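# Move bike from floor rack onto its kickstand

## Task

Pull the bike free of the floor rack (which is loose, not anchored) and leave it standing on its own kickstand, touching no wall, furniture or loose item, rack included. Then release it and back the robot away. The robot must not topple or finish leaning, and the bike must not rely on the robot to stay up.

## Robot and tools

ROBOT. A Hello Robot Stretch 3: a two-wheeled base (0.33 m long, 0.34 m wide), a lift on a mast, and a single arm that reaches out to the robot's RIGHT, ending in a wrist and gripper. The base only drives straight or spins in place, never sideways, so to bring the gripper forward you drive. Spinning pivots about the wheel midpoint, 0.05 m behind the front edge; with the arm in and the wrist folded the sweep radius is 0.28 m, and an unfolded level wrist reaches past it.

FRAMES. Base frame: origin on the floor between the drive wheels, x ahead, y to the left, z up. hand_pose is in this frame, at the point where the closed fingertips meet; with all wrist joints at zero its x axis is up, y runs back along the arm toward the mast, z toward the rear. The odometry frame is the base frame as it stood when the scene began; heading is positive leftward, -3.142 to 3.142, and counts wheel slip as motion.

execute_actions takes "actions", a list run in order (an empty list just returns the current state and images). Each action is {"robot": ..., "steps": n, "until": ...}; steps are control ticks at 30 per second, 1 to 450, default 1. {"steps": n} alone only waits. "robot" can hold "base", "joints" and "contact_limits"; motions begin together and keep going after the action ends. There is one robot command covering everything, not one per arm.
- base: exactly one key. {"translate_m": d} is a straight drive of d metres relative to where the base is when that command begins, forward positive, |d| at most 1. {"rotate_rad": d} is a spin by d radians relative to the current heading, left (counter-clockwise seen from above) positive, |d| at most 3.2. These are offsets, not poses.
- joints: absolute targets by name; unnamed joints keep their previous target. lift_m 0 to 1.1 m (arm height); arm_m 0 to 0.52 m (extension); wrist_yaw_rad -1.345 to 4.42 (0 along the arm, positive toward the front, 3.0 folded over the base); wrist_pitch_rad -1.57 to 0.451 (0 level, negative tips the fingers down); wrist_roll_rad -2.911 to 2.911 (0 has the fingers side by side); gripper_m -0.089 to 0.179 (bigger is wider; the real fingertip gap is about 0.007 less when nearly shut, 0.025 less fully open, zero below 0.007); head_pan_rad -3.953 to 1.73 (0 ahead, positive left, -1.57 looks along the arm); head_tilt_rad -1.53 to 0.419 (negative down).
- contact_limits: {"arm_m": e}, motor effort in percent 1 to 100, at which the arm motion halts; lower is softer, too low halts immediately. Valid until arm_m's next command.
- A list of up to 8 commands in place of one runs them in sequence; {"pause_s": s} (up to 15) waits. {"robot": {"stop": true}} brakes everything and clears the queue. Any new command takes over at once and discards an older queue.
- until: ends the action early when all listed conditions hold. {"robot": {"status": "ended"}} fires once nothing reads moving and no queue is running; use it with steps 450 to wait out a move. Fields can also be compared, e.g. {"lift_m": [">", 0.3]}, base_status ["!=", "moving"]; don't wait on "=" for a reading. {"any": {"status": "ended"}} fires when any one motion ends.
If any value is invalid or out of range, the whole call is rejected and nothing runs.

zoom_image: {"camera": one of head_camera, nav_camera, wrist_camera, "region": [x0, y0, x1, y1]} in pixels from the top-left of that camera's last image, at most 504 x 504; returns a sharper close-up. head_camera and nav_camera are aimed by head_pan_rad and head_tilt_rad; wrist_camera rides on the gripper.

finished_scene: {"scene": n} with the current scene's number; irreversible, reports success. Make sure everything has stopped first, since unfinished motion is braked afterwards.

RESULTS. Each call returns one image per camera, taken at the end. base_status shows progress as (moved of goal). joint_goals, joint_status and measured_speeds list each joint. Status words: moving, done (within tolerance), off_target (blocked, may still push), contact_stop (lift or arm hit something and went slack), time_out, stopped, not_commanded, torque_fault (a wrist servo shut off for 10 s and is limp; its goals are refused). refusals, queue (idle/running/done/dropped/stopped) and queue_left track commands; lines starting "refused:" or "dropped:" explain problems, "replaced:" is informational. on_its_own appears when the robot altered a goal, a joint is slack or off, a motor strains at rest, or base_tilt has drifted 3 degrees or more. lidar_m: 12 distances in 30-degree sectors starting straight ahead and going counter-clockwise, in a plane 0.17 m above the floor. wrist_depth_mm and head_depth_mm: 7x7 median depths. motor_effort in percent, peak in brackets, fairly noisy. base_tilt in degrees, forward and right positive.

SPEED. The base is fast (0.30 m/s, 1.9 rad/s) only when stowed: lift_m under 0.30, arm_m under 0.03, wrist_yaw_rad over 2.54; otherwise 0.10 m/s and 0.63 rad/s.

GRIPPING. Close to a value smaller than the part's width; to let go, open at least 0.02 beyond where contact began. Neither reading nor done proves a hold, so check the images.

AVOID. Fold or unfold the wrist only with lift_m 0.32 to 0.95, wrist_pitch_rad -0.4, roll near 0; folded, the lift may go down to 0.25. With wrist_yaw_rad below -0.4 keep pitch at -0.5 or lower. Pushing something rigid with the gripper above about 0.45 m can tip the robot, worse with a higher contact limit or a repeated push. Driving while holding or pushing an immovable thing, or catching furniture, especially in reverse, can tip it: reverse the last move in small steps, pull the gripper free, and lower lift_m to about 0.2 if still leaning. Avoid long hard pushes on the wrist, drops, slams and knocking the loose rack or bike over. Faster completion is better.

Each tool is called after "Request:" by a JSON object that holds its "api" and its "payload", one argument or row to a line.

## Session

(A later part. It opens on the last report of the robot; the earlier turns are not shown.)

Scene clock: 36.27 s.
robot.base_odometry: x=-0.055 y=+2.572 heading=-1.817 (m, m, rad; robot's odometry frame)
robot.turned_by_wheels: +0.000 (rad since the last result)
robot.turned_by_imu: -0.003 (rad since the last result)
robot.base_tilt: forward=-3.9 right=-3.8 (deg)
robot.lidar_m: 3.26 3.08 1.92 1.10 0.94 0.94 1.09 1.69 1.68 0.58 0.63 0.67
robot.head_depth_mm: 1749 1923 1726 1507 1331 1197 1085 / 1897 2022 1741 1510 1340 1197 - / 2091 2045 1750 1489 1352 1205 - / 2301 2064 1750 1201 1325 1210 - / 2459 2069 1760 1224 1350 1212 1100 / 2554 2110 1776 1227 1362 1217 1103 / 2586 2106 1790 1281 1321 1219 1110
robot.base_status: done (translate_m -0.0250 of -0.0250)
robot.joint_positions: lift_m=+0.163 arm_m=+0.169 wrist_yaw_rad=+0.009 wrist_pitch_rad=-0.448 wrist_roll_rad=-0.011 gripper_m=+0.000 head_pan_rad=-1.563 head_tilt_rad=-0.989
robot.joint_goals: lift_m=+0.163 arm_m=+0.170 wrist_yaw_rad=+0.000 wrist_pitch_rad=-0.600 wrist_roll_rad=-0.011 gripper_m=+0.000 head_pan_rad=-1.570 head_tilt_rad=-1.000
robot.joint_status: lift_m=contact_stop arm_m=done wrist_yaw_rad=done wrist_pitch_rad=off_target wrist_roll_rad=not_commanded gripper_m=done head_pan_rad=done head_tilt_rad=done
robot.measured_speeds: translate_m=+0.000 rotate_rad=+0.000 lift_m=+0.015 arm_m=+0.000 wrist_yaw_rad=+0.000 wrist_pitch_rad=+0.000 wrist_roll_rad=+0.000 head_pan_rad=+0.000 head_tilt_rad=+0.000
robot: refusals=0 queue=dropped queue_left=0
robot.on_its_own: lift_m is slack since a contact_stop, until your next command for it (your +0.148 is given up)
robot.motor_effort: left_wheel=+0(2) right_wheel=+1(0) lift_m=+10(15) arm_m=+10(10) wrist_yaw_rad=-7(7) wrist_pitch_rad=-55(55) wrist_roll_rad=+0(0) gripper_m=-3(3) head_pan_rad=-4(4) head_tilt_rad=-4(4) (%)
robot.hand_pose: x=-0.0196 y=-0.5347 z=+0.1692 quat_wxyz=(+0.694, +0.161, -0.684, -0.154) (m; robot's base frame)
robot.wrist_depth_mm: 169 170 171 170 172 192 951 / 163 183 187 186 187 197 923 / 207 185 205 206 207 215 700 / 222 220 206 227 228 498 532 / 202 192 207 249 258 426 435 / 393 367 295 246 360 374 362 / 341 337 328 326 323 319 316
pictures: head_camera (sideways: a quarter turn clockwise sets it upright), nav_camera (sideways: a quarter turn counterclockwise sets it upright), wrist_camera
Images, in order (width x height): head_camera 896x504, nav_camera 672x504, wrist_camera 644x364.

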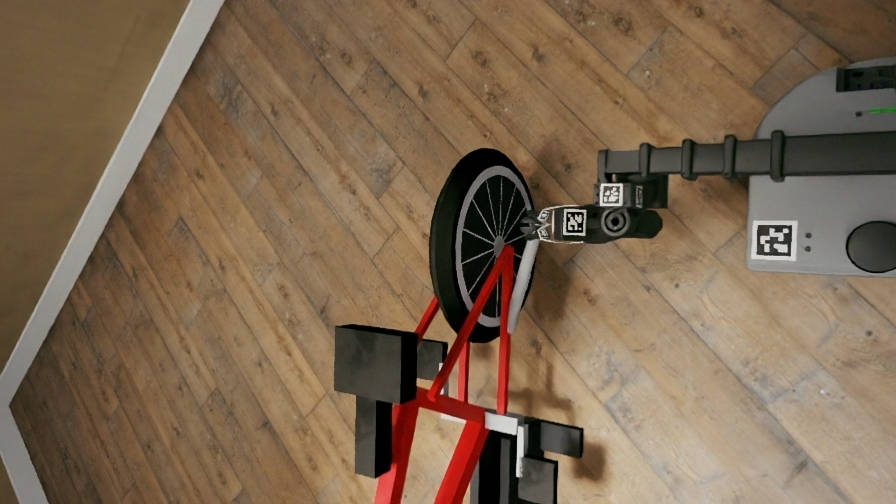

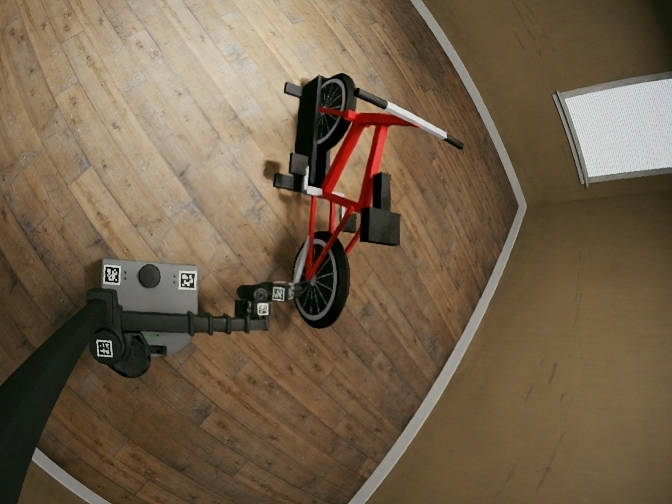

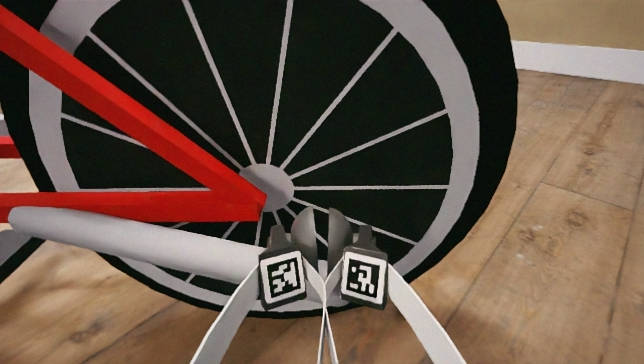

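Request:
{"api": "execute_actions", "payload": {
  "actions": [
    {"robot":{"joints":{"lift_m":0.165,"wrist_pitch_rad":-0.85,"arm_m":0.185}},"steps":22}
  ]
}}

Scene clock: 37.33 s.
robot.base_odometry: x=-0.055 y=+2.572 heading=-1.816 (m, m, rad; robot's odometry frame)
robot.turned_by_wheels: +0.001 (rad since the last result)
robot.turned_by_imu: -0.055 (rad since the last result)
robot.base_tilt: forward=-2.4 right=-0.6 (deg)
robot.lidar_m: 3.15 3.09 2.09 1.15 0.96 0.95 1.07 1.69 1.68 0.59 0.61 0.80
robot.head_depth_mm: 1683 1840 1656 1470 1317 1187 1090 / 1829 1916 1653 1460 1314 1191 - / 2002 1903 1664 1466 1337 1193 - / 2139 1917 1665 1154 1292 1190 - / 2221 1926 1671 1177 1298 1190 1092 / 2270 1937 1665 1174 1320 1196 1093 / 2266 1919 1670 1164 1284 1195 1090
robot.base_status: done (translate_m -0.0249 of -0.0250)
robot.joint_positions: lift_m=+0.172 arm_m=+0.185 wrist_yaw_rad=+0.001 wrist_pitch_rad=-0.852 wrist_roll_rad=-0.008 gripper_m=+0.000 head_pan_rad=-1.570 head_tilt_rad=-0.985
robot.joint_goals: lift_m=+0.171 arm_m=+0.185 wrist_yaw_rad=+0.000 wrist_pitch_rad=-0.850 wrist_roll_rad=-0.008 gripper_m=+0.000 head_pan_rad=-1.570 head_tilt_rad=-1.000
robot.joint_status: lift_m=contact_stop arm_m=moving wrist_yaw_rad=done wrist_pitch_rad=moving wrist_roll_rad=not_commanded gripper_m=done head_pan_rad=done head_tilt_rad=done
robot.measured_speeds: translate_m=+0.002 rotate_rad=+0.010 lift_m=+0.009 arm_m=+0.000 wrist_yaw_rad=+0.010 wrist_pitch_rad=-0.024 wrist_roll_rad=+0.000 head_pan_rad=+0.000 head_tilt_rad=+0.000
robot: refusals=0 queue=running queue_left=0
robot.on_its_own: lift_m is slack since a contact_stop, until your next command for it (your +0.165 is given up)
robot.motor_effort: left_wheel=+1(7) right_wheel=-33(62) lift_m=+25(46) arm_m=+0(16) wrist_yaw_rad=-1(14) wrist_pitch_rad=+0(69) wrist_roll_rad=-1(1) gripper_m=-1(4) head_pan_rad=+1(6) head_tilt_rad=-6(5) (%)
robot.hand_pose: x=-0.0215 y=-0.4804 z=+0.1016 quat_wxyz=(+0.647, +0.294, -0.641, -0.291) (m; robot's base frame)
robot.wrist_depth_mm: 176 178 183 187 191 398 405 / 206 210 215 222 264 360 360 / 319 256 262 284 328 324 321 / 294 297 294 292 290 291 293 / 272 270 269 274 270 269 270 / 250 248 248 - 249 247 246 / 231 231 229 229 229 227 228
pictures: head_camera (sideways: a quarter turn clockwise sets it upright), nav_camera (sideways: a quarter turn counterclockwise sets it upright), wrist_camera
Images, in order (width x height): head_camera 896x504, nav_camera 672x504, wrist_camera 644x364.

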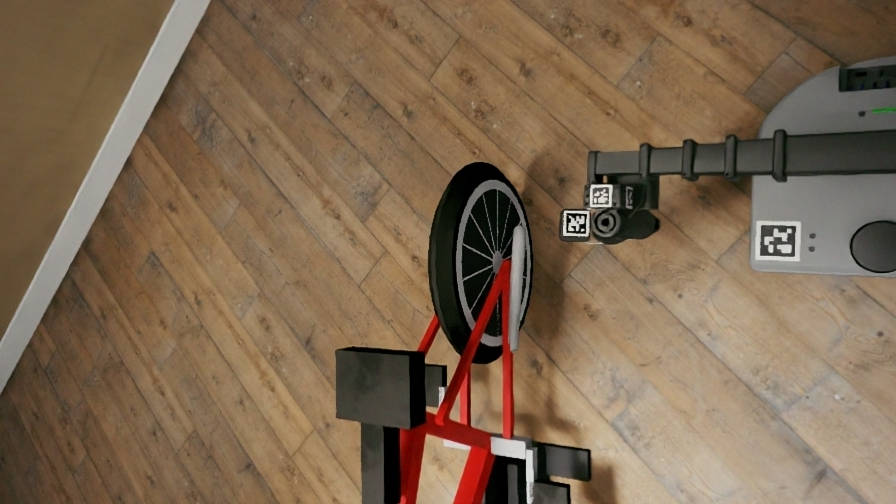

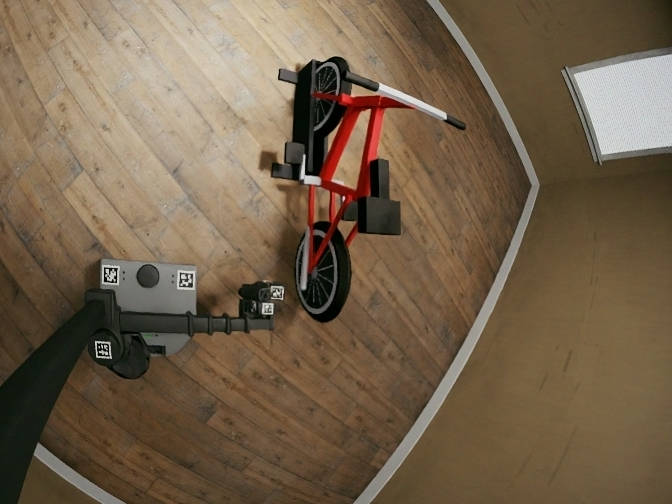

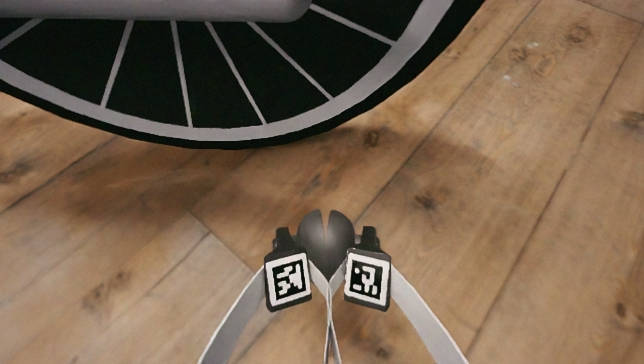

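Request:
{"api": "execute_actions", "payload": {
  "actions": [
    {"robot":[{"joints":{"arm_m":0.07,"lift_m":0.17}},{"base":{"translate_m":0.045},"joints":{"wrist_pitch_rad":0.35,"lift_m":0.075}},{"joints":{"arm_m":0.18}}],"steps":450,"until":{"robot":{"status":"ended"}}}
  ]
}}

Scene clock: 43.33 s.
robot.base_odometry: x=-0.066 y=+2.528 heading=-1.817 (m, m, rad; robot's odometry frame)
robot.turned_by_wheels: -0.001 (rad since the last result)
robot.turned_by_imu: -0.070 (rad since the last result)
robot.base_tilt: forward=-2.4 right=-1.2 (deg)
robot.lidar_m: 3.04 3.10 2.49 1.23 0.98 0.97 1.06 1.61 1.70 0.59 0.60 0.80
robot.head_depth_mm: 1661 1842 1664 1459 1314 1187 1084 / 1786 1911 1666 1466 1316 1193 - / 1933 1920 1665 1470 1336 1192 - / 2101 1920 1672 1172 1312 1189 - / 2195 1926 1668 1177 1296 1187 1087 / 2287 1921 1673 1215 1315 1192 1089 / 2280 1934 1666 1140 1277 1192 1091
robot.base_status: done (translate_m +0.0450 of +0.0450)
robot.joint_positions: lift_m=+0.075 arm_m=+0.180 wrist_yaw_rad=+0.000 wrist_pitch_rad=+0.328 wrist_roll_rad=-0.008 gripper_m=+0.000 head_pan_rad=-1.570 head_tilt_rad=-0.994
robot.joint_goals: lift_m=+0.075 arm_m=+0.180 wrist_yaw_rad=+0.000 wrist_pitch_rad=+0.350 wrist_roll_rad=-0.008 gripper_m=+0.000 head_pan_rad=-1.570 head_tilt_rad=-1.000
robot.joint_status: lift_m=done arm_m=done wrist_yaw_rad=done wrist_pitch_rad=done wrist_roll_rad=not_commanded gripper_m=done head_pan_rad=done head_tilt_rad=done
robot.measured_speeds: translate_m=+0.000 rotate_rad=+0.000 lift_m=+0.000 arm_m=+0.000 wrist_yaw_rad=+0.000 wrist_pitch_rad=+0.000 wrist_roll_rad=+0.000 head_pan_rad=+0.000 head_tilt_rad=+0.000
robot: refusals=0 queue=done queue_left=0
robot.motor_effort: left_wheel=+0(70) right_wheel=+0(75) lift_m=+26(40) arm_m=+5(7) wrist_yaw_rad=+0(2) wrist_pitch_rad=+8(9) wrist_roll_rad=-1(1) gripper_m=-1(2) head_pan_rad=+0(1) head_tilt_rad=-3(5) (%)
robot.hand_pose: x=-0.0214 y=-0.5750 z=+0.2735 quat_wxyz=(+0.701, -0.116, -0.695, +0.115) (m; robot's base frame)
robot.wrist_depth_mm: - - - - - - - / - - - - - - - / 182 186 192 209 - - - / 176 181 189 195 - - - / 173 177 184 191 198 - - / 170 174 180 - 195 - - / 143 170 176 182 188 736 729
pictures: head_camera (sideways: a quarter turn clockwise sets it upright), nav_camera (sideways: a quarter turn counterclockwise sets it upright), wrist_camera
Images, in order (width x height): head_camera 896x504, nav_camera 672x504, wrist_camera 644x364.

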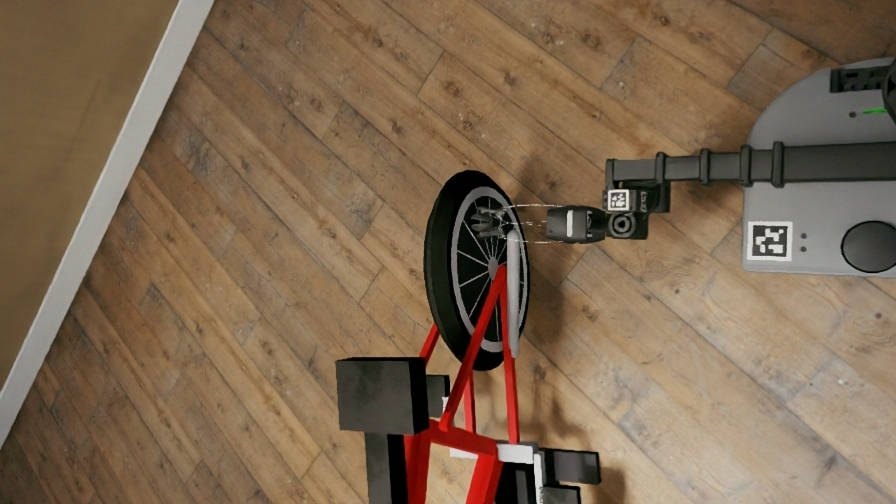

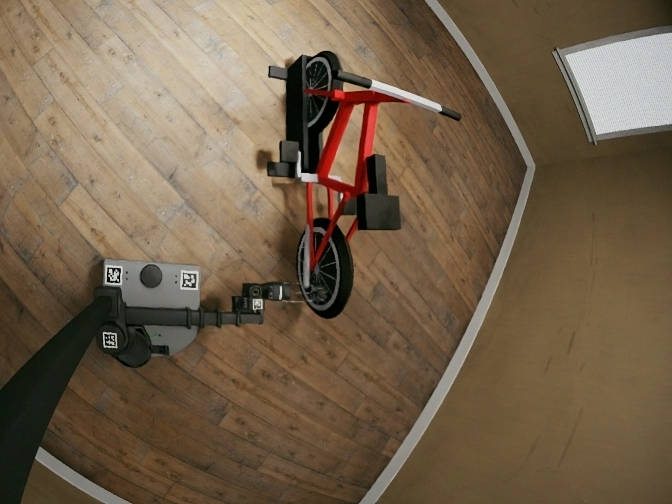

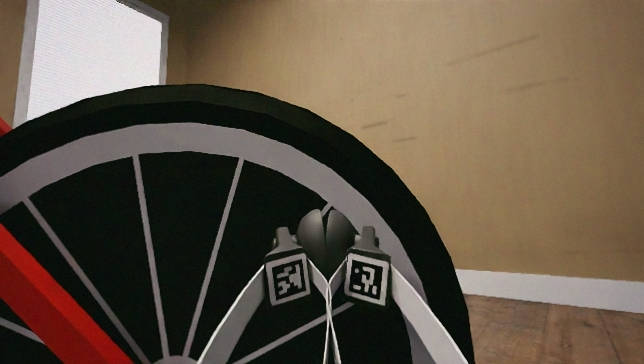

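Request:
{"api": "execute_actions", "payload": {
  "actions": [
    {"robot":[{"base":{"rotate_rad":0.08},"joints":{"arm_m":0.165}}],"steps":450,"until":{"robot":{"status":"ended"}}},
    {"robot":{"joints":{"wrist_pitch_rad":-0.35}},"steps":28}
  ]
}}

Scene clock: 45.33 s.
robot.base_odometry: x=-0.066 y=+2.528 heading=-1.737 (m, m, rad; robot's odometry frame)
robot.turned_by_wheels: +0.080 (rad since the last result)
robot.turned_by_imu: +0.080 (rad since the last result)
robot.base_tilt: forward=-2.4 right=-1.3 (deg)
robot.lidar_m: 3.14 3.07 2.09 1.16 0.97 0.97 1.10 1.71 0.64 0.51 0.55 0.81
robot.head_depth_mm: 1723 1879 1659 1463 1311 1187 1083 / 1878 1922 1666 1468 1311 1187 - / 2040 1929 1662 1243 1313 1186 - / 2157 1932 1665 1176 1316 1192 - / 2273 1929 1670 1178 1308 1196 1089 / 2275 1926 1666 1176 1318 1193 1091 / 2283 1922 1676 1230 1274 1189 1090
robot.base_status: done (rotate_rad +0.0799 of +0.0800)
robot.joint_positions: lift_m=+0.075 arm_m=+0.165 wrist_yaw_rad=-0.002 wrist_pitch_rad=-0.341 wrist_roll_rad=+0.002 gripper_m=+0.000 head_pan_rad=-1.570 head_tilt_rad=-0.994
robot.joint_goals: lift_m=+0.075 arm_m=+0.165 wrist_yaw_rad=+0.000 wrist_pitch_rad=-0.350 wrist_roll_rad=+0.002 gripper_m=+0.000 head_pan_rad=-1.570 head_tilt_rad=-1.000
robot.joint_status: lift_m=done arm_m=done wrist_yaw_rad=done wrist_pitch_rad=moving wrist_roll_rad=not_commanded gripper_m=done head_pan_rad=done head_tilt_rad=done
robot.measured_speeds: translate_m=+0.000 rotate_rad=+0.000 lift_m=+0.000 arm_m=+0.000 wrist_yaw_rad=+0.000 wrist_pitch_rad=-0.072 wrist_roll_rad=+0.000 head_pan_rad=+0.000 head_tilt_rad=+0.000
robot: refusals=0 queue=running queue_left=0
robot.motor_effort: left_wheel=-2(7) right_wheel=+3(9) lift_m=+24(27) arm_m=+2(5) wrist_yaw_rad=+3(4) wrist_pitch_rad=-2(77) wrist_roll_rad=-5(9) gripper_m=-2(2) head_pan_rad=+1(1) head_tilt_rad=-3(3) (%)
robot.hand_pose: x=-0.0221 y=-0.5433 z=+0.1056 quat_wxyz=(+0.696, +0.119, -0.697, -0.121) (m; robot's base frame)
robot.wrist_depth_mm: 154 155 154 160 163 168 928 / 140 142 155 176 177 181 909 / 180 183 187 190 195 202 551 / 197 201 204 209 213 393 403 / 208 223 225 224 301 323 322 / 89 264 255 - 274 266 262 / 82 84 230 230 229 226 227
pictures: head_camera (sideways: a quarter turn clockwise sets it upright), nav_camera (sideways: a quarter turn counterclockwise sets it upright), wrist_camera
Images, in order (width x height): head_camera 896x504, nav_camera 672x504, wrist_camera 644x364.

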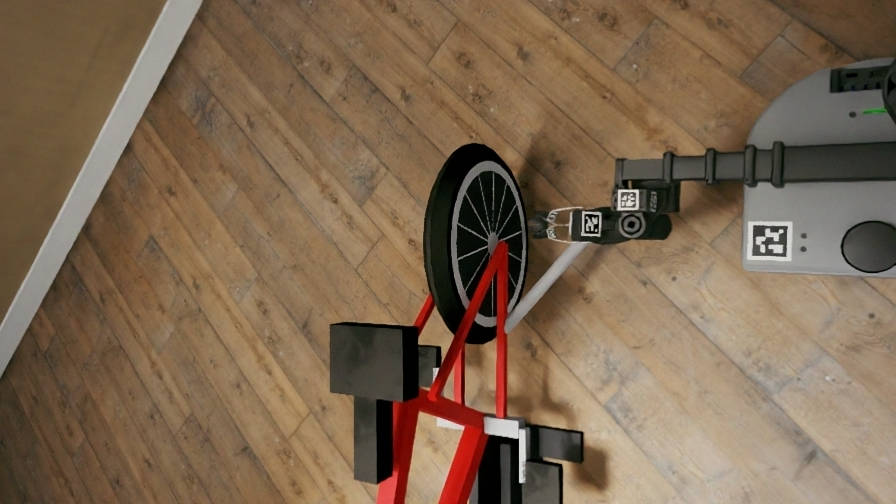

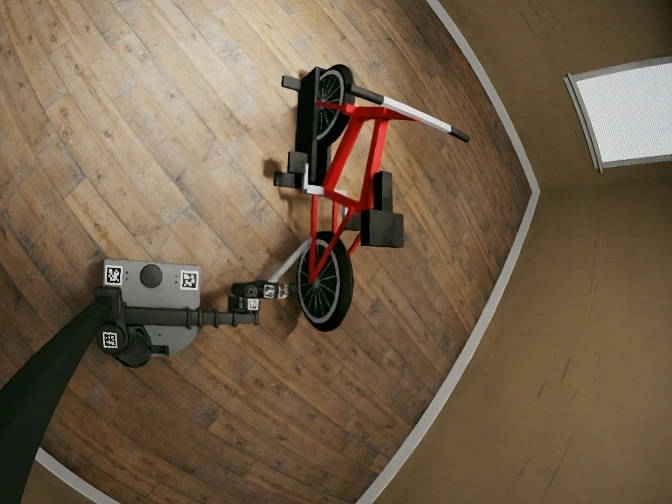

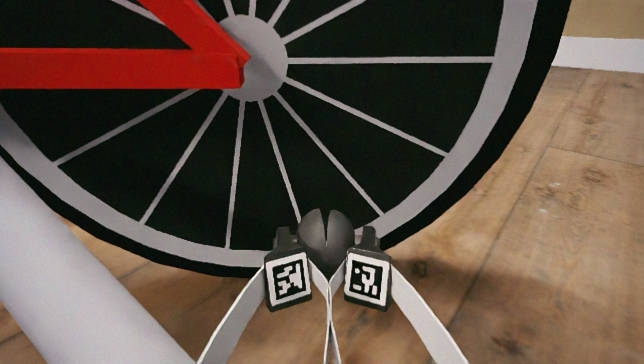

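Request:
{"api": "execute_actions", "payload": {
  "actions": [
    {"robot":{"base":{"translate_m":0.10}},"steps":100,"until":{"robot":{"status":"ended"}}}
  ]
}}

Scene clock: 47.47 s.
robot.base_odometry: x=-0.082 y=+2.429 heading=-1.737 (m, m, rad; robot's odometry frame)
robot.turned_by_wheels: +0.000 (rad since the last result)
robot.turned_by_imu: +0.000 (rad since the last result)
robot.base_tilt: forward=-2.4 right=-1.4 (deg)
robot.lidar_m: 3.07 2.99 2.26 1.25 1.05 1.05 1.18 1.77 0.62 0.51 0.74 0.81
robot.head_depth_mm: 1783 1898 1665 1461 1314 1187 1087 / 1950 1913 1664 1440 1307 1188 - / 2101 1916 1660 1164 1309 1189 - / 2219 1927 1663 1162 1291 1189 - / 2274 1922 1675 1179 1317 1193 1086 / 2263 1923 1669 1181 1281 1189 1090 / 2267 1940 1670 1209 1278 1191 1087
robot.base_status: done (translate_m +0.1000 of +0.1000)
robot.joint_positions: lift_m=+0.075 arm_m=+0.165 wrist_yaw_rad=-0.002 wrist_pitch_rad=-0.362 wrist_roll_rad=-0.003 gripper_m=+0.000 head_pan_rad=-1.570 head_tilt_rad=-0.994
robot.joint_goals: lift_m=+0.075 arm_m=+0.165 wrist_yaw_rad=+0.000 wrist_pitch_rad=-0.350 wrist_roll_rad=-0.003 gripper_m=+0.000 head_pan_rad=-1.570 head_tilt_rad=-1.000
robot.joint_status: lift_m=done arm_m=done wrist_yaw_rad=done wrist_pitch_rad=done wrist_roll_rad=not_commanded gripper_m=done head_pan_rad=done head_tilt_rad=done
robot.measured_speeds: translate_m=+0.000 rotate_rad=+0.000 lift_m=+0.000 arm_m=+0.000 wrist_yaw_rad=+0.000 wrist_pitch_rad=+0.000 wrist_roll_rad=+0.000 head_pan_rad=+0.000 head_tilt_rad=+0.000
robot: refusals=0 queue=done queue_left=0
robot.motor_effort: left_wheel=-1(3) right_wheel=+1(11) lift_m=+26(26) arm_m=+2(2) wrist_yaw_rad=+2(4) wrist_pitch_rad=+4(4) wrist_roll_rad=-3(5) gripper_m=-2(1) head_pan_rad=+0(0) head_tilt_rad=-3(2) (%)
robot.hand_pose: x=-0.0219 y=-0.5410 z=+0.1006 quat_wxyz=(+0.697, +0.127, -0.694, -0.128) (m; robot's base frame)
robot.wrist_depth_mm: 138 150 150 153 139 163 167 / 763 136 168 172 175 178 181 / 115 183 184 188 193 196 200 / 110 392 204 208 211 216 227 / 299 323 295 225 236 252 311 / 270 266 265 - 266 258 257 / 228 225 226 224 222 221 220
pictures: head_camera (sideways: a quarter turn clockwise sets it upright), nav_camera (sideways: a quarter turn counterclockwise sets it upright), wrist_camera
Images, in order (width x height): head_camera 896x504, nav_camera 672x504, wrist_camera 644x364.

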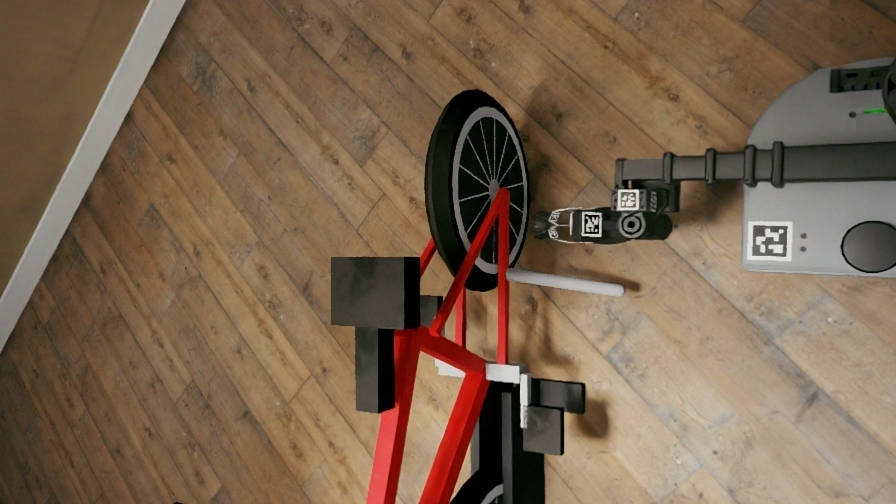

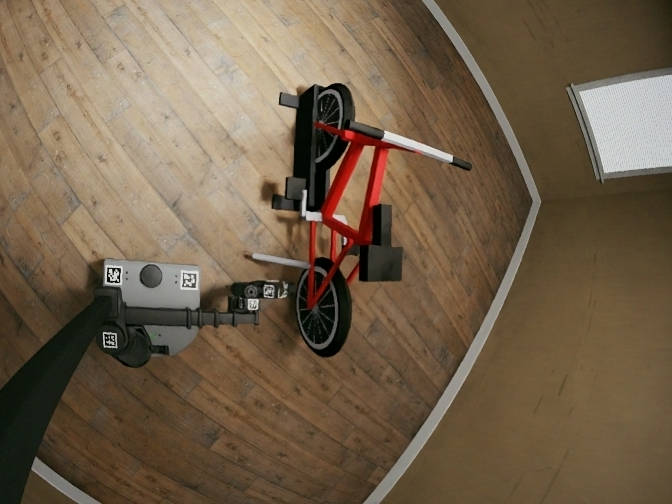

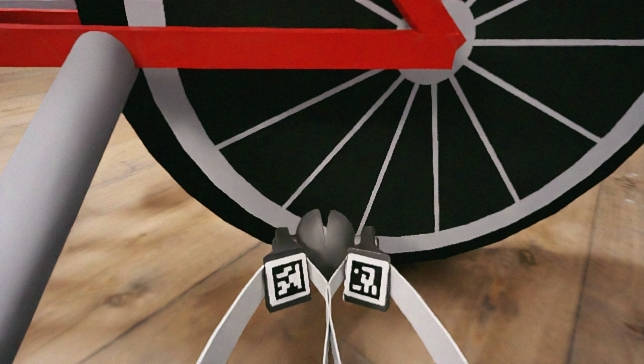

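Request:
{"api": "execute_actions", "payload": {
  "actions": [
    {"robot":[{"joints":{"arm_m":0.08,"lift_m":0.215,"wrist_pitch_rad":0.02,"gripper_m":0.10}},{"base":{"translate_m":0.235},"joints":{"head_pan_rad":-1.4}}],"steps":450,"until":{"robot":{"status":"ended"}}}
  ]
}}

Scene clock: 53.10 s.
robot.base_odometry: x=-0.121 y=+2.198 heading=-1.737 (m, m, rad; robot's odometry frame)
robot.turned_by_wheels: +0.000 (rad since the last result)
robot.turned_by_imu: +0.000 (rad since the last result)
robot.base_tilt: forward=-2.3 right=-1.4 (deg)
robot.lidar_m: 2.87 2.84 2.61 1.45 1.22 1.22 1.38 1.93 0.53 0.61 0.62 2.55
robot.head_depth_mm: 2125 1906 1658 1039 1278 1182 1087 / 2228 1919 1671 1009 1259 1189 - / 2281 1916 1668 1155 1317 - - / 2263 1920 1636 1263 1277 1189 1100 / 2271 1923 1673 1109 1311 1188 1087 / 2276 1926 1666 1195 1320 1191 1091 / 2269 1928 1672 1267 1319 1193 1090
robot.base_status: done (translate_m +0.2350 of +0.2350)
robot.joint_positions: lift_m=+0.215 arm_m=+0.080 wrist_yaw_rad=-0.001 wrist_pitch_rad=-0.002 wrist_roll_rad=-0.007 gripper_m=+0.100 head_pan_rad=-1.407 head_tilt_rad=-0.994
robot.joint_goals: lift_m=+0.215 arm_m=+0.080 wrist_yaw_rad=+0.000 wrist_pitch_rad=+0.020 wrist_roll_rad=-0.007 gripper_m=+0.100 head_pan_rad=-1.400 head_tilt_rad=-1.000
robot.joint_status: lift_m=done arm_m=done wrist_yaw_rad=done wrist_pitch_rad=done wrist_roll_rad=not_commanded gripper_m=done head_pan_rad=done head_tilt_rad=done
robot.measured_speeds: translate_m=+0.000 rotate_rad=+0.000 lift_m=+0.000 arm_m=+0.000 wrist_yaw_rad=+0.000 wrist_pitch_rad=+0.000 wrist_roll_rad=+0.000 head_pan_rad=+0.000 head_tilt_rad=+0.000
robot: refusals=0 queue=done queue_left=0
robot.motor_effort: left_wheel=-1(4) right_wheel=+1(6) lift_m=+33(40) arm_m=-5(3) wrist_yaw_rad=+1(2) wrist_pitch_rad=+7(38) wrist_roll_rad=-2(3) gripper_m=+0(80) head_pan_rad=+5(26) head_tilt_rad=-3(2) (%)
robot.hand_pose: x=-0.0218 y=-0.4815 z=+0.3290 quat_wxyz=(+0.710, +0.000, -0.704, -0.001) (m; robot's base frame)
robot.wrist_depth_mm: - - 246 246 - - - / - - - - 254 - - / 268 - - - - - - / 260 288 - - - 283 276 / - 270 - 411 - 280 284 / 280 760 288 348 354 289 295 / 281 342 345 268 302 294 282
pictures: head_camera (sideways: a quarter turn clockwise sets it upright), nav_camera (sideways: a quarter turn counterclockwise sets it upright), wrist_camera
Images, in order (width x height): head_camera 896x504, nav_camera 672x504, wrist_camera 644x364.

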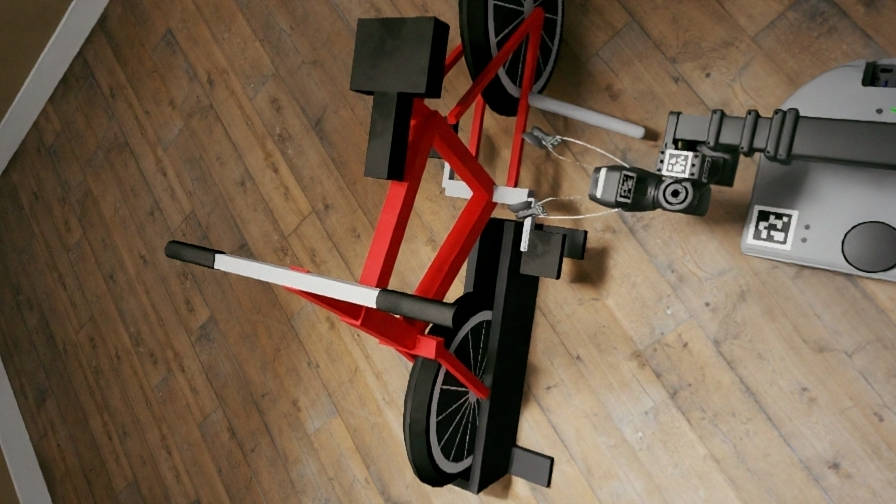

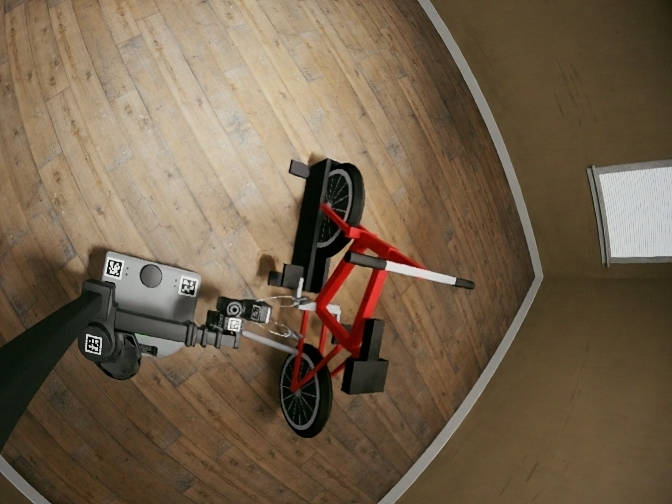

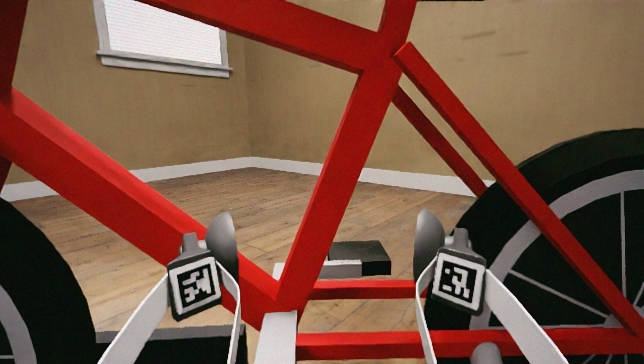

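Request:
{"api": "execute_actions", "payload": {
  "actions": [
    {"robot":{"base":{"translate_m":-0.008},"joints":{"arm_m":0.21,"gripper_m":0.085}},"steps":450,"until":{"robot":{"status":"ended"}}}
  ]
}}

Scene clock: 55.27 s.
robot.base_odometry: x=-0.120 y=+2.206 heading=-1.737 (m, m, rad; robot's odometry frame)
robot.turned_by_wheels: +0.000 (rad since the last result)
robot.turned_by_imu: +0.000 (rad since the last result)
robot.base_tilt: forward=-2.5 right=-1.3 (deg)
robot.lidar_m: 2.89 2.85 2.60 1.45 1.21 1.21 1.37 1.92 0.53 0.54 0.62 0.80
robot.head_depth_mm: 2114 1920 1658 1056 1271 1188 1085 / 2209 1921 1670 1017 1272 1189 - / 2258 1923 1662 1149 1279 1205 - / 2253 1884 1635 1266 1277 1191 1106 / 2264 1933 1636 1166 1313 1190 1088 / 2272 1931 1675 1197 1318 1194 1091 / 2265 1923 1663 1281 1316 1191 1090
robot.base_status: done (translate_m -0.0080 of -0.0080)
robot.joint_positions: lift_m=+0.215 arm_m=+0.210 wrist_yaw_rad=-0.001 wrist_pitch_rad=-0.002 wrist_roll_rad=-0.007 gripper_m=+0.085 head_pan_rad=-1.407 head_tilt_rad=-0.994
robot.joint_goals: lift_m=+0.215 arm_m=+0.210 wrist_yaw_rad=+0.000 wrist_pitch_rad=+0.020 wrist_roll_rad=-0.007 gripper_m=+0.085 head_pan_rad=-1.400 head_tilt_rad=-1.000
robot.joint_status: lift_m=done arm_m=done wrist_yaw_rad=done wrist_pitch_rad=done wrist_roll_rad=not_commanded gripper_m=done head_pan_rad=done head_tilt_rad=done
robot.measured_speeds: translate_m=+0.000 rotate_rad=+0.000 lift_m=+0.000 arm_m=+0.000 wrist_yaw_rad=+0.000 wrist_pitch_rad=+0.000 wrist_roll_rad=+0.000 head_pan_rad=+0.000 head_tilt_rad=+0.000
robot: refusals=0 queue=done queue_left=0
robot.motor_effort: left_wheel=+0(7) right_wheel=+2(4) lift_m=+33(33) arm_m=+5(7) wrist_yaw_rad=+1(1) wrist_pitch_rad=+7(7) wrist_roll_rad=-2(1) gripper_m=+0(58) head_pan_rad=+5(4) head_tilt_rad=-2(1) (%)
robot.hand_pose: x=-0.0217 y=-0.6108 z=+0.3290 quat_wxyz=(+0.710, +0.001, -0.704, -0.001) (m; robot's base frame)
robot.wrist_depth_mm: - - - - 129 103 - / - - - - 133 - 102 / - - - - 137 - 106 / - - - 160 - - - / - - - 146 - - 208 / 169 771 693 151 633 741 164 / 149 172 540 156 523 533 160
pictures: head_camera (sideways: a quarter turn clockwise sets it upright), nav_camera (sideways: a quarter turn counterclockwise sets it upright), wrist_camera
Images, in order (width x height): head_camera 896x504, nav_camera 672x504, wrist_camera 644x364.

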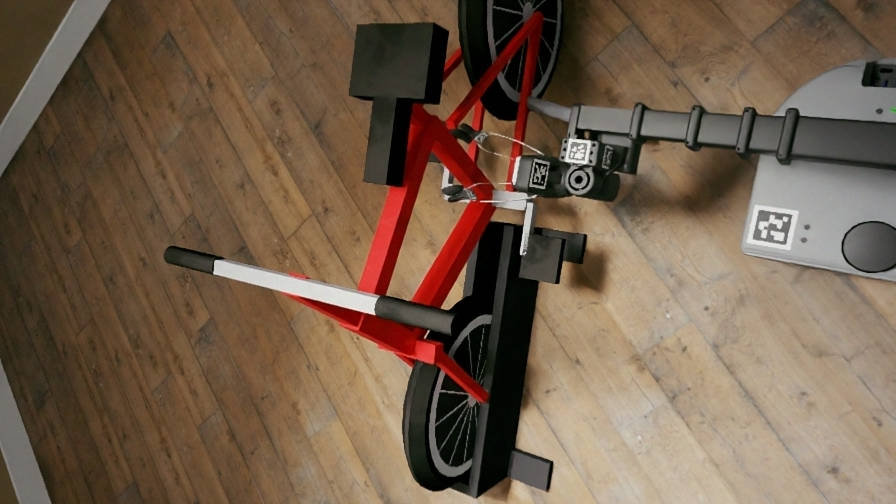

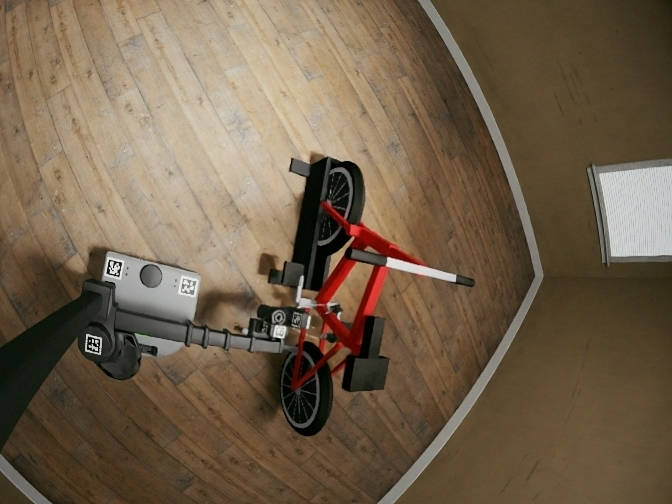

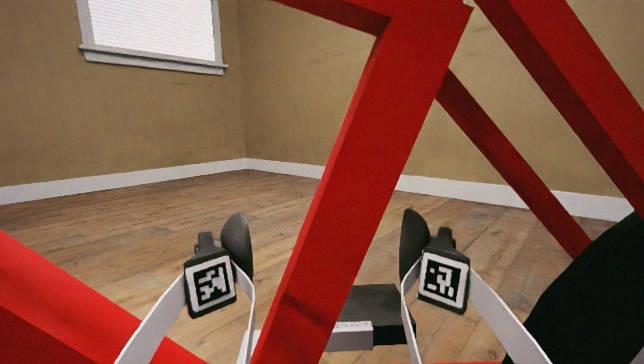

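Request:
{"api": "execute_actions", "payload": {
  "actions": [
    {"robot":[{"joints":{"arm_m":0.218}},{"joints":{"gripper_m":-0.03}},{"base":{"translate_m":-0.2},"joints":{"head_pan_rad":-1.2}}],"steps":450,"until":{"robot":{"status":"ended"}}}
  ]
}}

Scene clock: 60.50 s.
robot.base_odometry: x=-0.087 y=+2.403 heading=-1.737 (m, m, rad; robot's odometry frame)
robot.turned_by_wheels: +0.000 (rad since the last result)
robot.turned_by_imu: +0.000 (rad since the last result)
robot.base_tilt: forward=-2.3 right=-1.3 (deg)
robot.lidar_m: 3.03 2.98 2.30 1.27 1.07 1.07 1.20 1.79 0.61 0.53 0.62 0.80
robot.head_depth_mm: 2218 1904 1657 885 1232 1185 1085 / 2263 1915 1658 1046 1329 1190 - / 2258 1907 1633 1396 1287 1184 - / 2265 1921 1659 1179 1297 1185 1100 / 2266 1932 1672 1223 1313 1190 1090 / 2281 1931 1665 1335 1315 1194 1085 / 2276 1926 1670 1408 1318 1195 1087
robot.base_status: done (translate_m -0.2000 of -0.2000)
robot.joint_positions: lift_m=+0.215 arm_m=+0.218 wrist_yaw_rad=+0.063 wrist_pitch_rad=-0.001 wrist_roll_rad=+0.028 gripper_m=-0.020 head_pan_rad=-1.207 head_tilt_rad=-0.994
robot.joint_goals: lift_m=+0.215 arm_m=+0.218 wrist_yaw_rad=+0.051 wrist_pitch_rad=+0.020 wrist_roll_rad=+0.028 gripper_m=-0.021 head_pan_rad=-1.200 head_tilt_rad=-1.000
robot.joint_status: lift_m=done arm_m=done wrist_yaw_rad=done wrist_pitch_rad=done wrist_roll_rad=not_commanded gripper_m=done head_pan_rad=done head_tilt_rad=done
robot.measured_speeds: translate_m=+0.000 rotate_rad=+0.000 lift_m=+0.000 arm_m=+0.000 wrist_yaw_rad=+0.000 wrist_pitch_rad=+0.000 wrist_roll_rad=+0.000 head_pan_rad=+0.000 head_tilt_rad=+0.000
robot: refusals=0 queue=done queue_left=0
robot.on_its_own: wrist_yaw_rad is held at +0.051, not at your +0.000, by its stall guard, which is not easing now; gripper_m is held at -0.021, not at your -0.030, by its stall guard, which is not easing now
robot.motor_effort: left_wheel=+5(16) right_wheel=-9(35) lift_m=+33(33) arm_m=-1(5) wrist_yaw_rad=-11(50) wrist_pitch_rad=+7(7) wrist_roll_rad=-16(16) gripper_m=-22(99) head_pan_rad=+4(28) head_tilt_rad=-2(2) (%)
robot.hand_pose: x=-0.0052 y=-0.6188 z=+0.3294 quat_wxyz=(+0.697, +0.023, -0.716, +0.022) (m; robot's base frame)
robot.wrist_depth_mm: - - - - 115 93 83 / - - - - 120 - 86 / - - - - - - 99 / - - - 131 - - - / - - - 134 - - 197 / 760 790 783 138 716 708 152 / 154 173 549 147 280 537 149
pictures: head_camera (sideways: a quarter turn clockwise sets it upright), nav_camera (sideways: a quarter turn counterclockwise sets it upright), wrist_camera
Images, in order (width x height): head_camera 896x504, nav_camera 672x504, wrist_camera 644x364.

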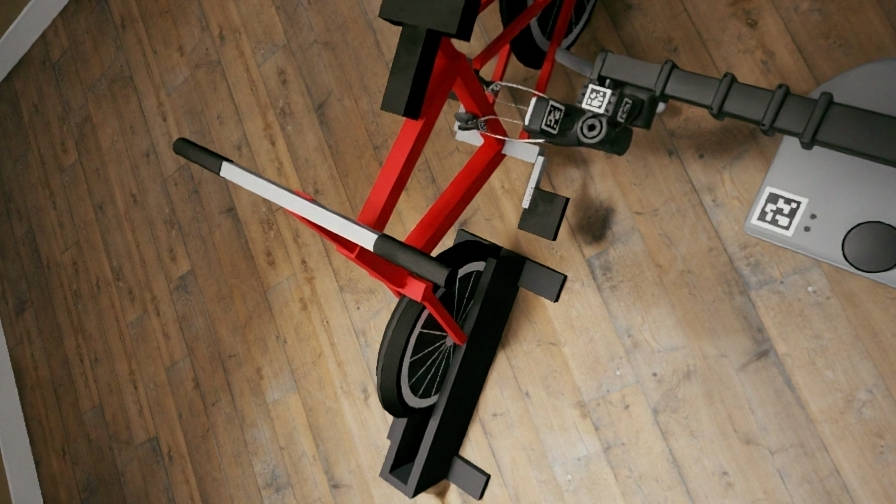

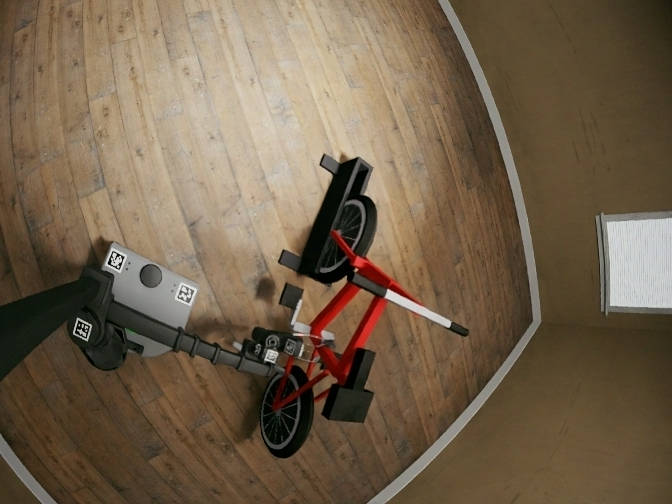

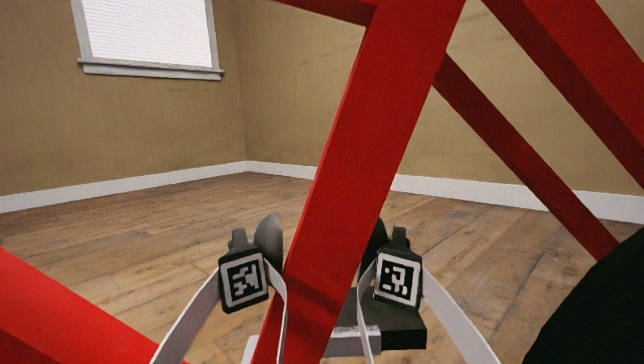

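Request:
{"api": "execute_actions", "payload": {
  "actions": [
    {"robot":{"base":{"translate_m":-0.3},"joints":{"arm_m":0.2}},"steps":450,"until":{"robot":{"status":"ended"}}}
  ]
}}

Scene clock: 65.27 s.
robot.base_odometry: x=-0.037 y=+2.699 heading=-1.737 (m, m, rad; robot's odometry frame)
robot.turned_by_wheels: +0.000 (rad since the last result)
robot.turned_by_imu: -0.001 (rad since the last result)
robot.base_tilt: forward=-2.4 right=-1.4 (deg)
robot.lidar_m: 3.30 3.18 1.86 1.01 0.85 0.85 0.95 1.57 0.55 0.55 0.56 0.75
robot.head_depth_mm: 2097 1910 1661 870 1255 1187 1088 / 2267 1919 1661 1056 1332 1188 - / 2257 1912 1607 1399 1294 1187 - / 2264 1922 1669 1061 1301 1190 1104 / 2264 1931 1671 1153 1316 1189 1086 / 2290 1924 1669 1319 1321 1190 1087 / 2285 1927 1663 1407 1321 1193 1085
robot.base_status: done (translate_m -0.3000 of -0.3000)
robot.joint_positions: lift_m=+0.215 arm_m=+0.200 wrist_yaw_rad=+0.056 wrist_pitch_rad=-0.009 wrist_roll_rad=+0.028 gripper_m=-0.020 head_pan_rad=-1.207 head_tilt_rad=-0.994
robot.joint_goals: lift_m=+0.215 arm_m=+0.200 wrist_yaw_rad=+0.051 wrist_pitch_rad=+0.020 wrist_roll_rad=+0.028 gripper_m=-0.021 head_pan_rad=-1.200 head_tilt_rad=-1.000
robot.joint_status: lift_m=done arm_m=done wrist_yaw_rad=done wrist_pitch_rad=done wrist_roll_rad=not_commanded gripper_m=done head_pan_rad=done head_tilt_rad=done
robot.measured_speeds: translate_m=+0.000 rotate_rad=+0.000 lift_m=+0.000 arm_m=+0.000 wrist_yaw_rad=+0.000 wrist_pitch_rad=+0.000 wrist_roll_rad=+0.000 head_pan_rad=+0.000 head_tilt_rad=+0.000
robot: refusals=0 queue=done queue_left=0
robot.on_its_own: wrist_yaw_rad is held at +0.051, not at your +0.000, by its stall guard, which is not easing now; gripper_m is held at -0.021, not at your -0.030, by its stall guard, which is not easing now
robot.motor_effort: left_wheel=+0(17) right_wheel=+0(33) lift_m=+33(33) arm_m=+2(12) wrist_yaw_rad=-4(49) wrist_pitch_rad=+10(11) wrist_roll_rad=-16(16) gripper_m=-20(26) head_pan_rad=+4(5) head_tilt_rad=-3(2) (%)
robot.hand_pose: x=-0.0070 y=-0.6004 z=+0.3271 quat_wxyz=(+0.697, +0.024, -0.716, +0.016) (m; robot's base frame)
robot.wrist_depth_mm: - - - - 109 - 80 / - - - - 114 - 86 / - - - - 120 - 103 / - - - 139 - - 919 / - - - 130 - 940 168 / 797 785 743 136 698 674 160 / 152 593 527 144 517 179 160
pictures: head_camera (sideways: a quarter turn clockwise sets it upright), nav_camera (sideways: a quarter turn counterclockwise sets it upright), wrist_camera
Images, in order (width x height): head_camera 896x504, nav_camera 672x504, wrist_camera 644x364.

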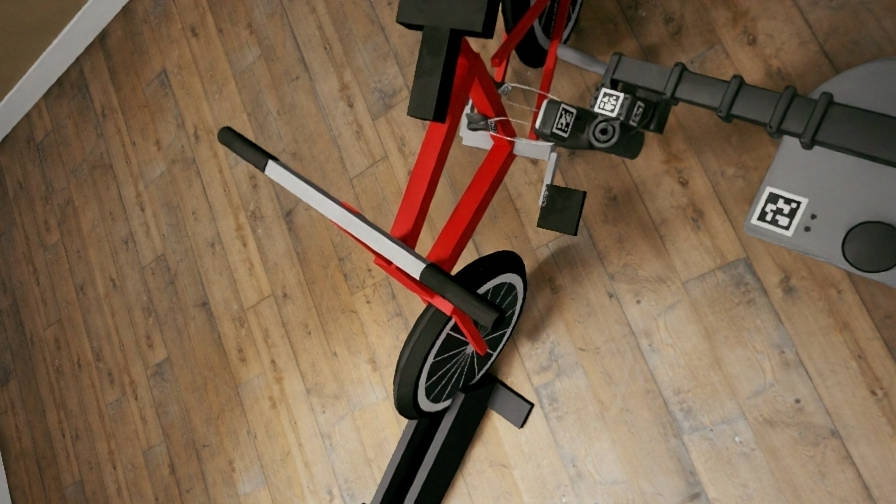

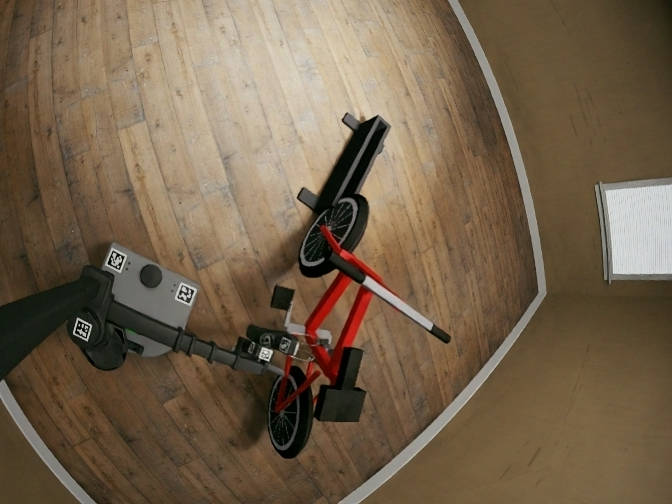

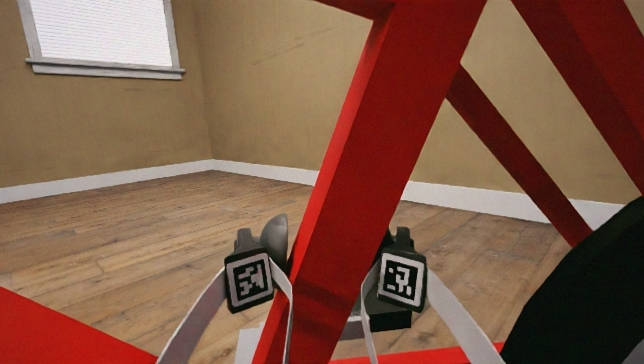

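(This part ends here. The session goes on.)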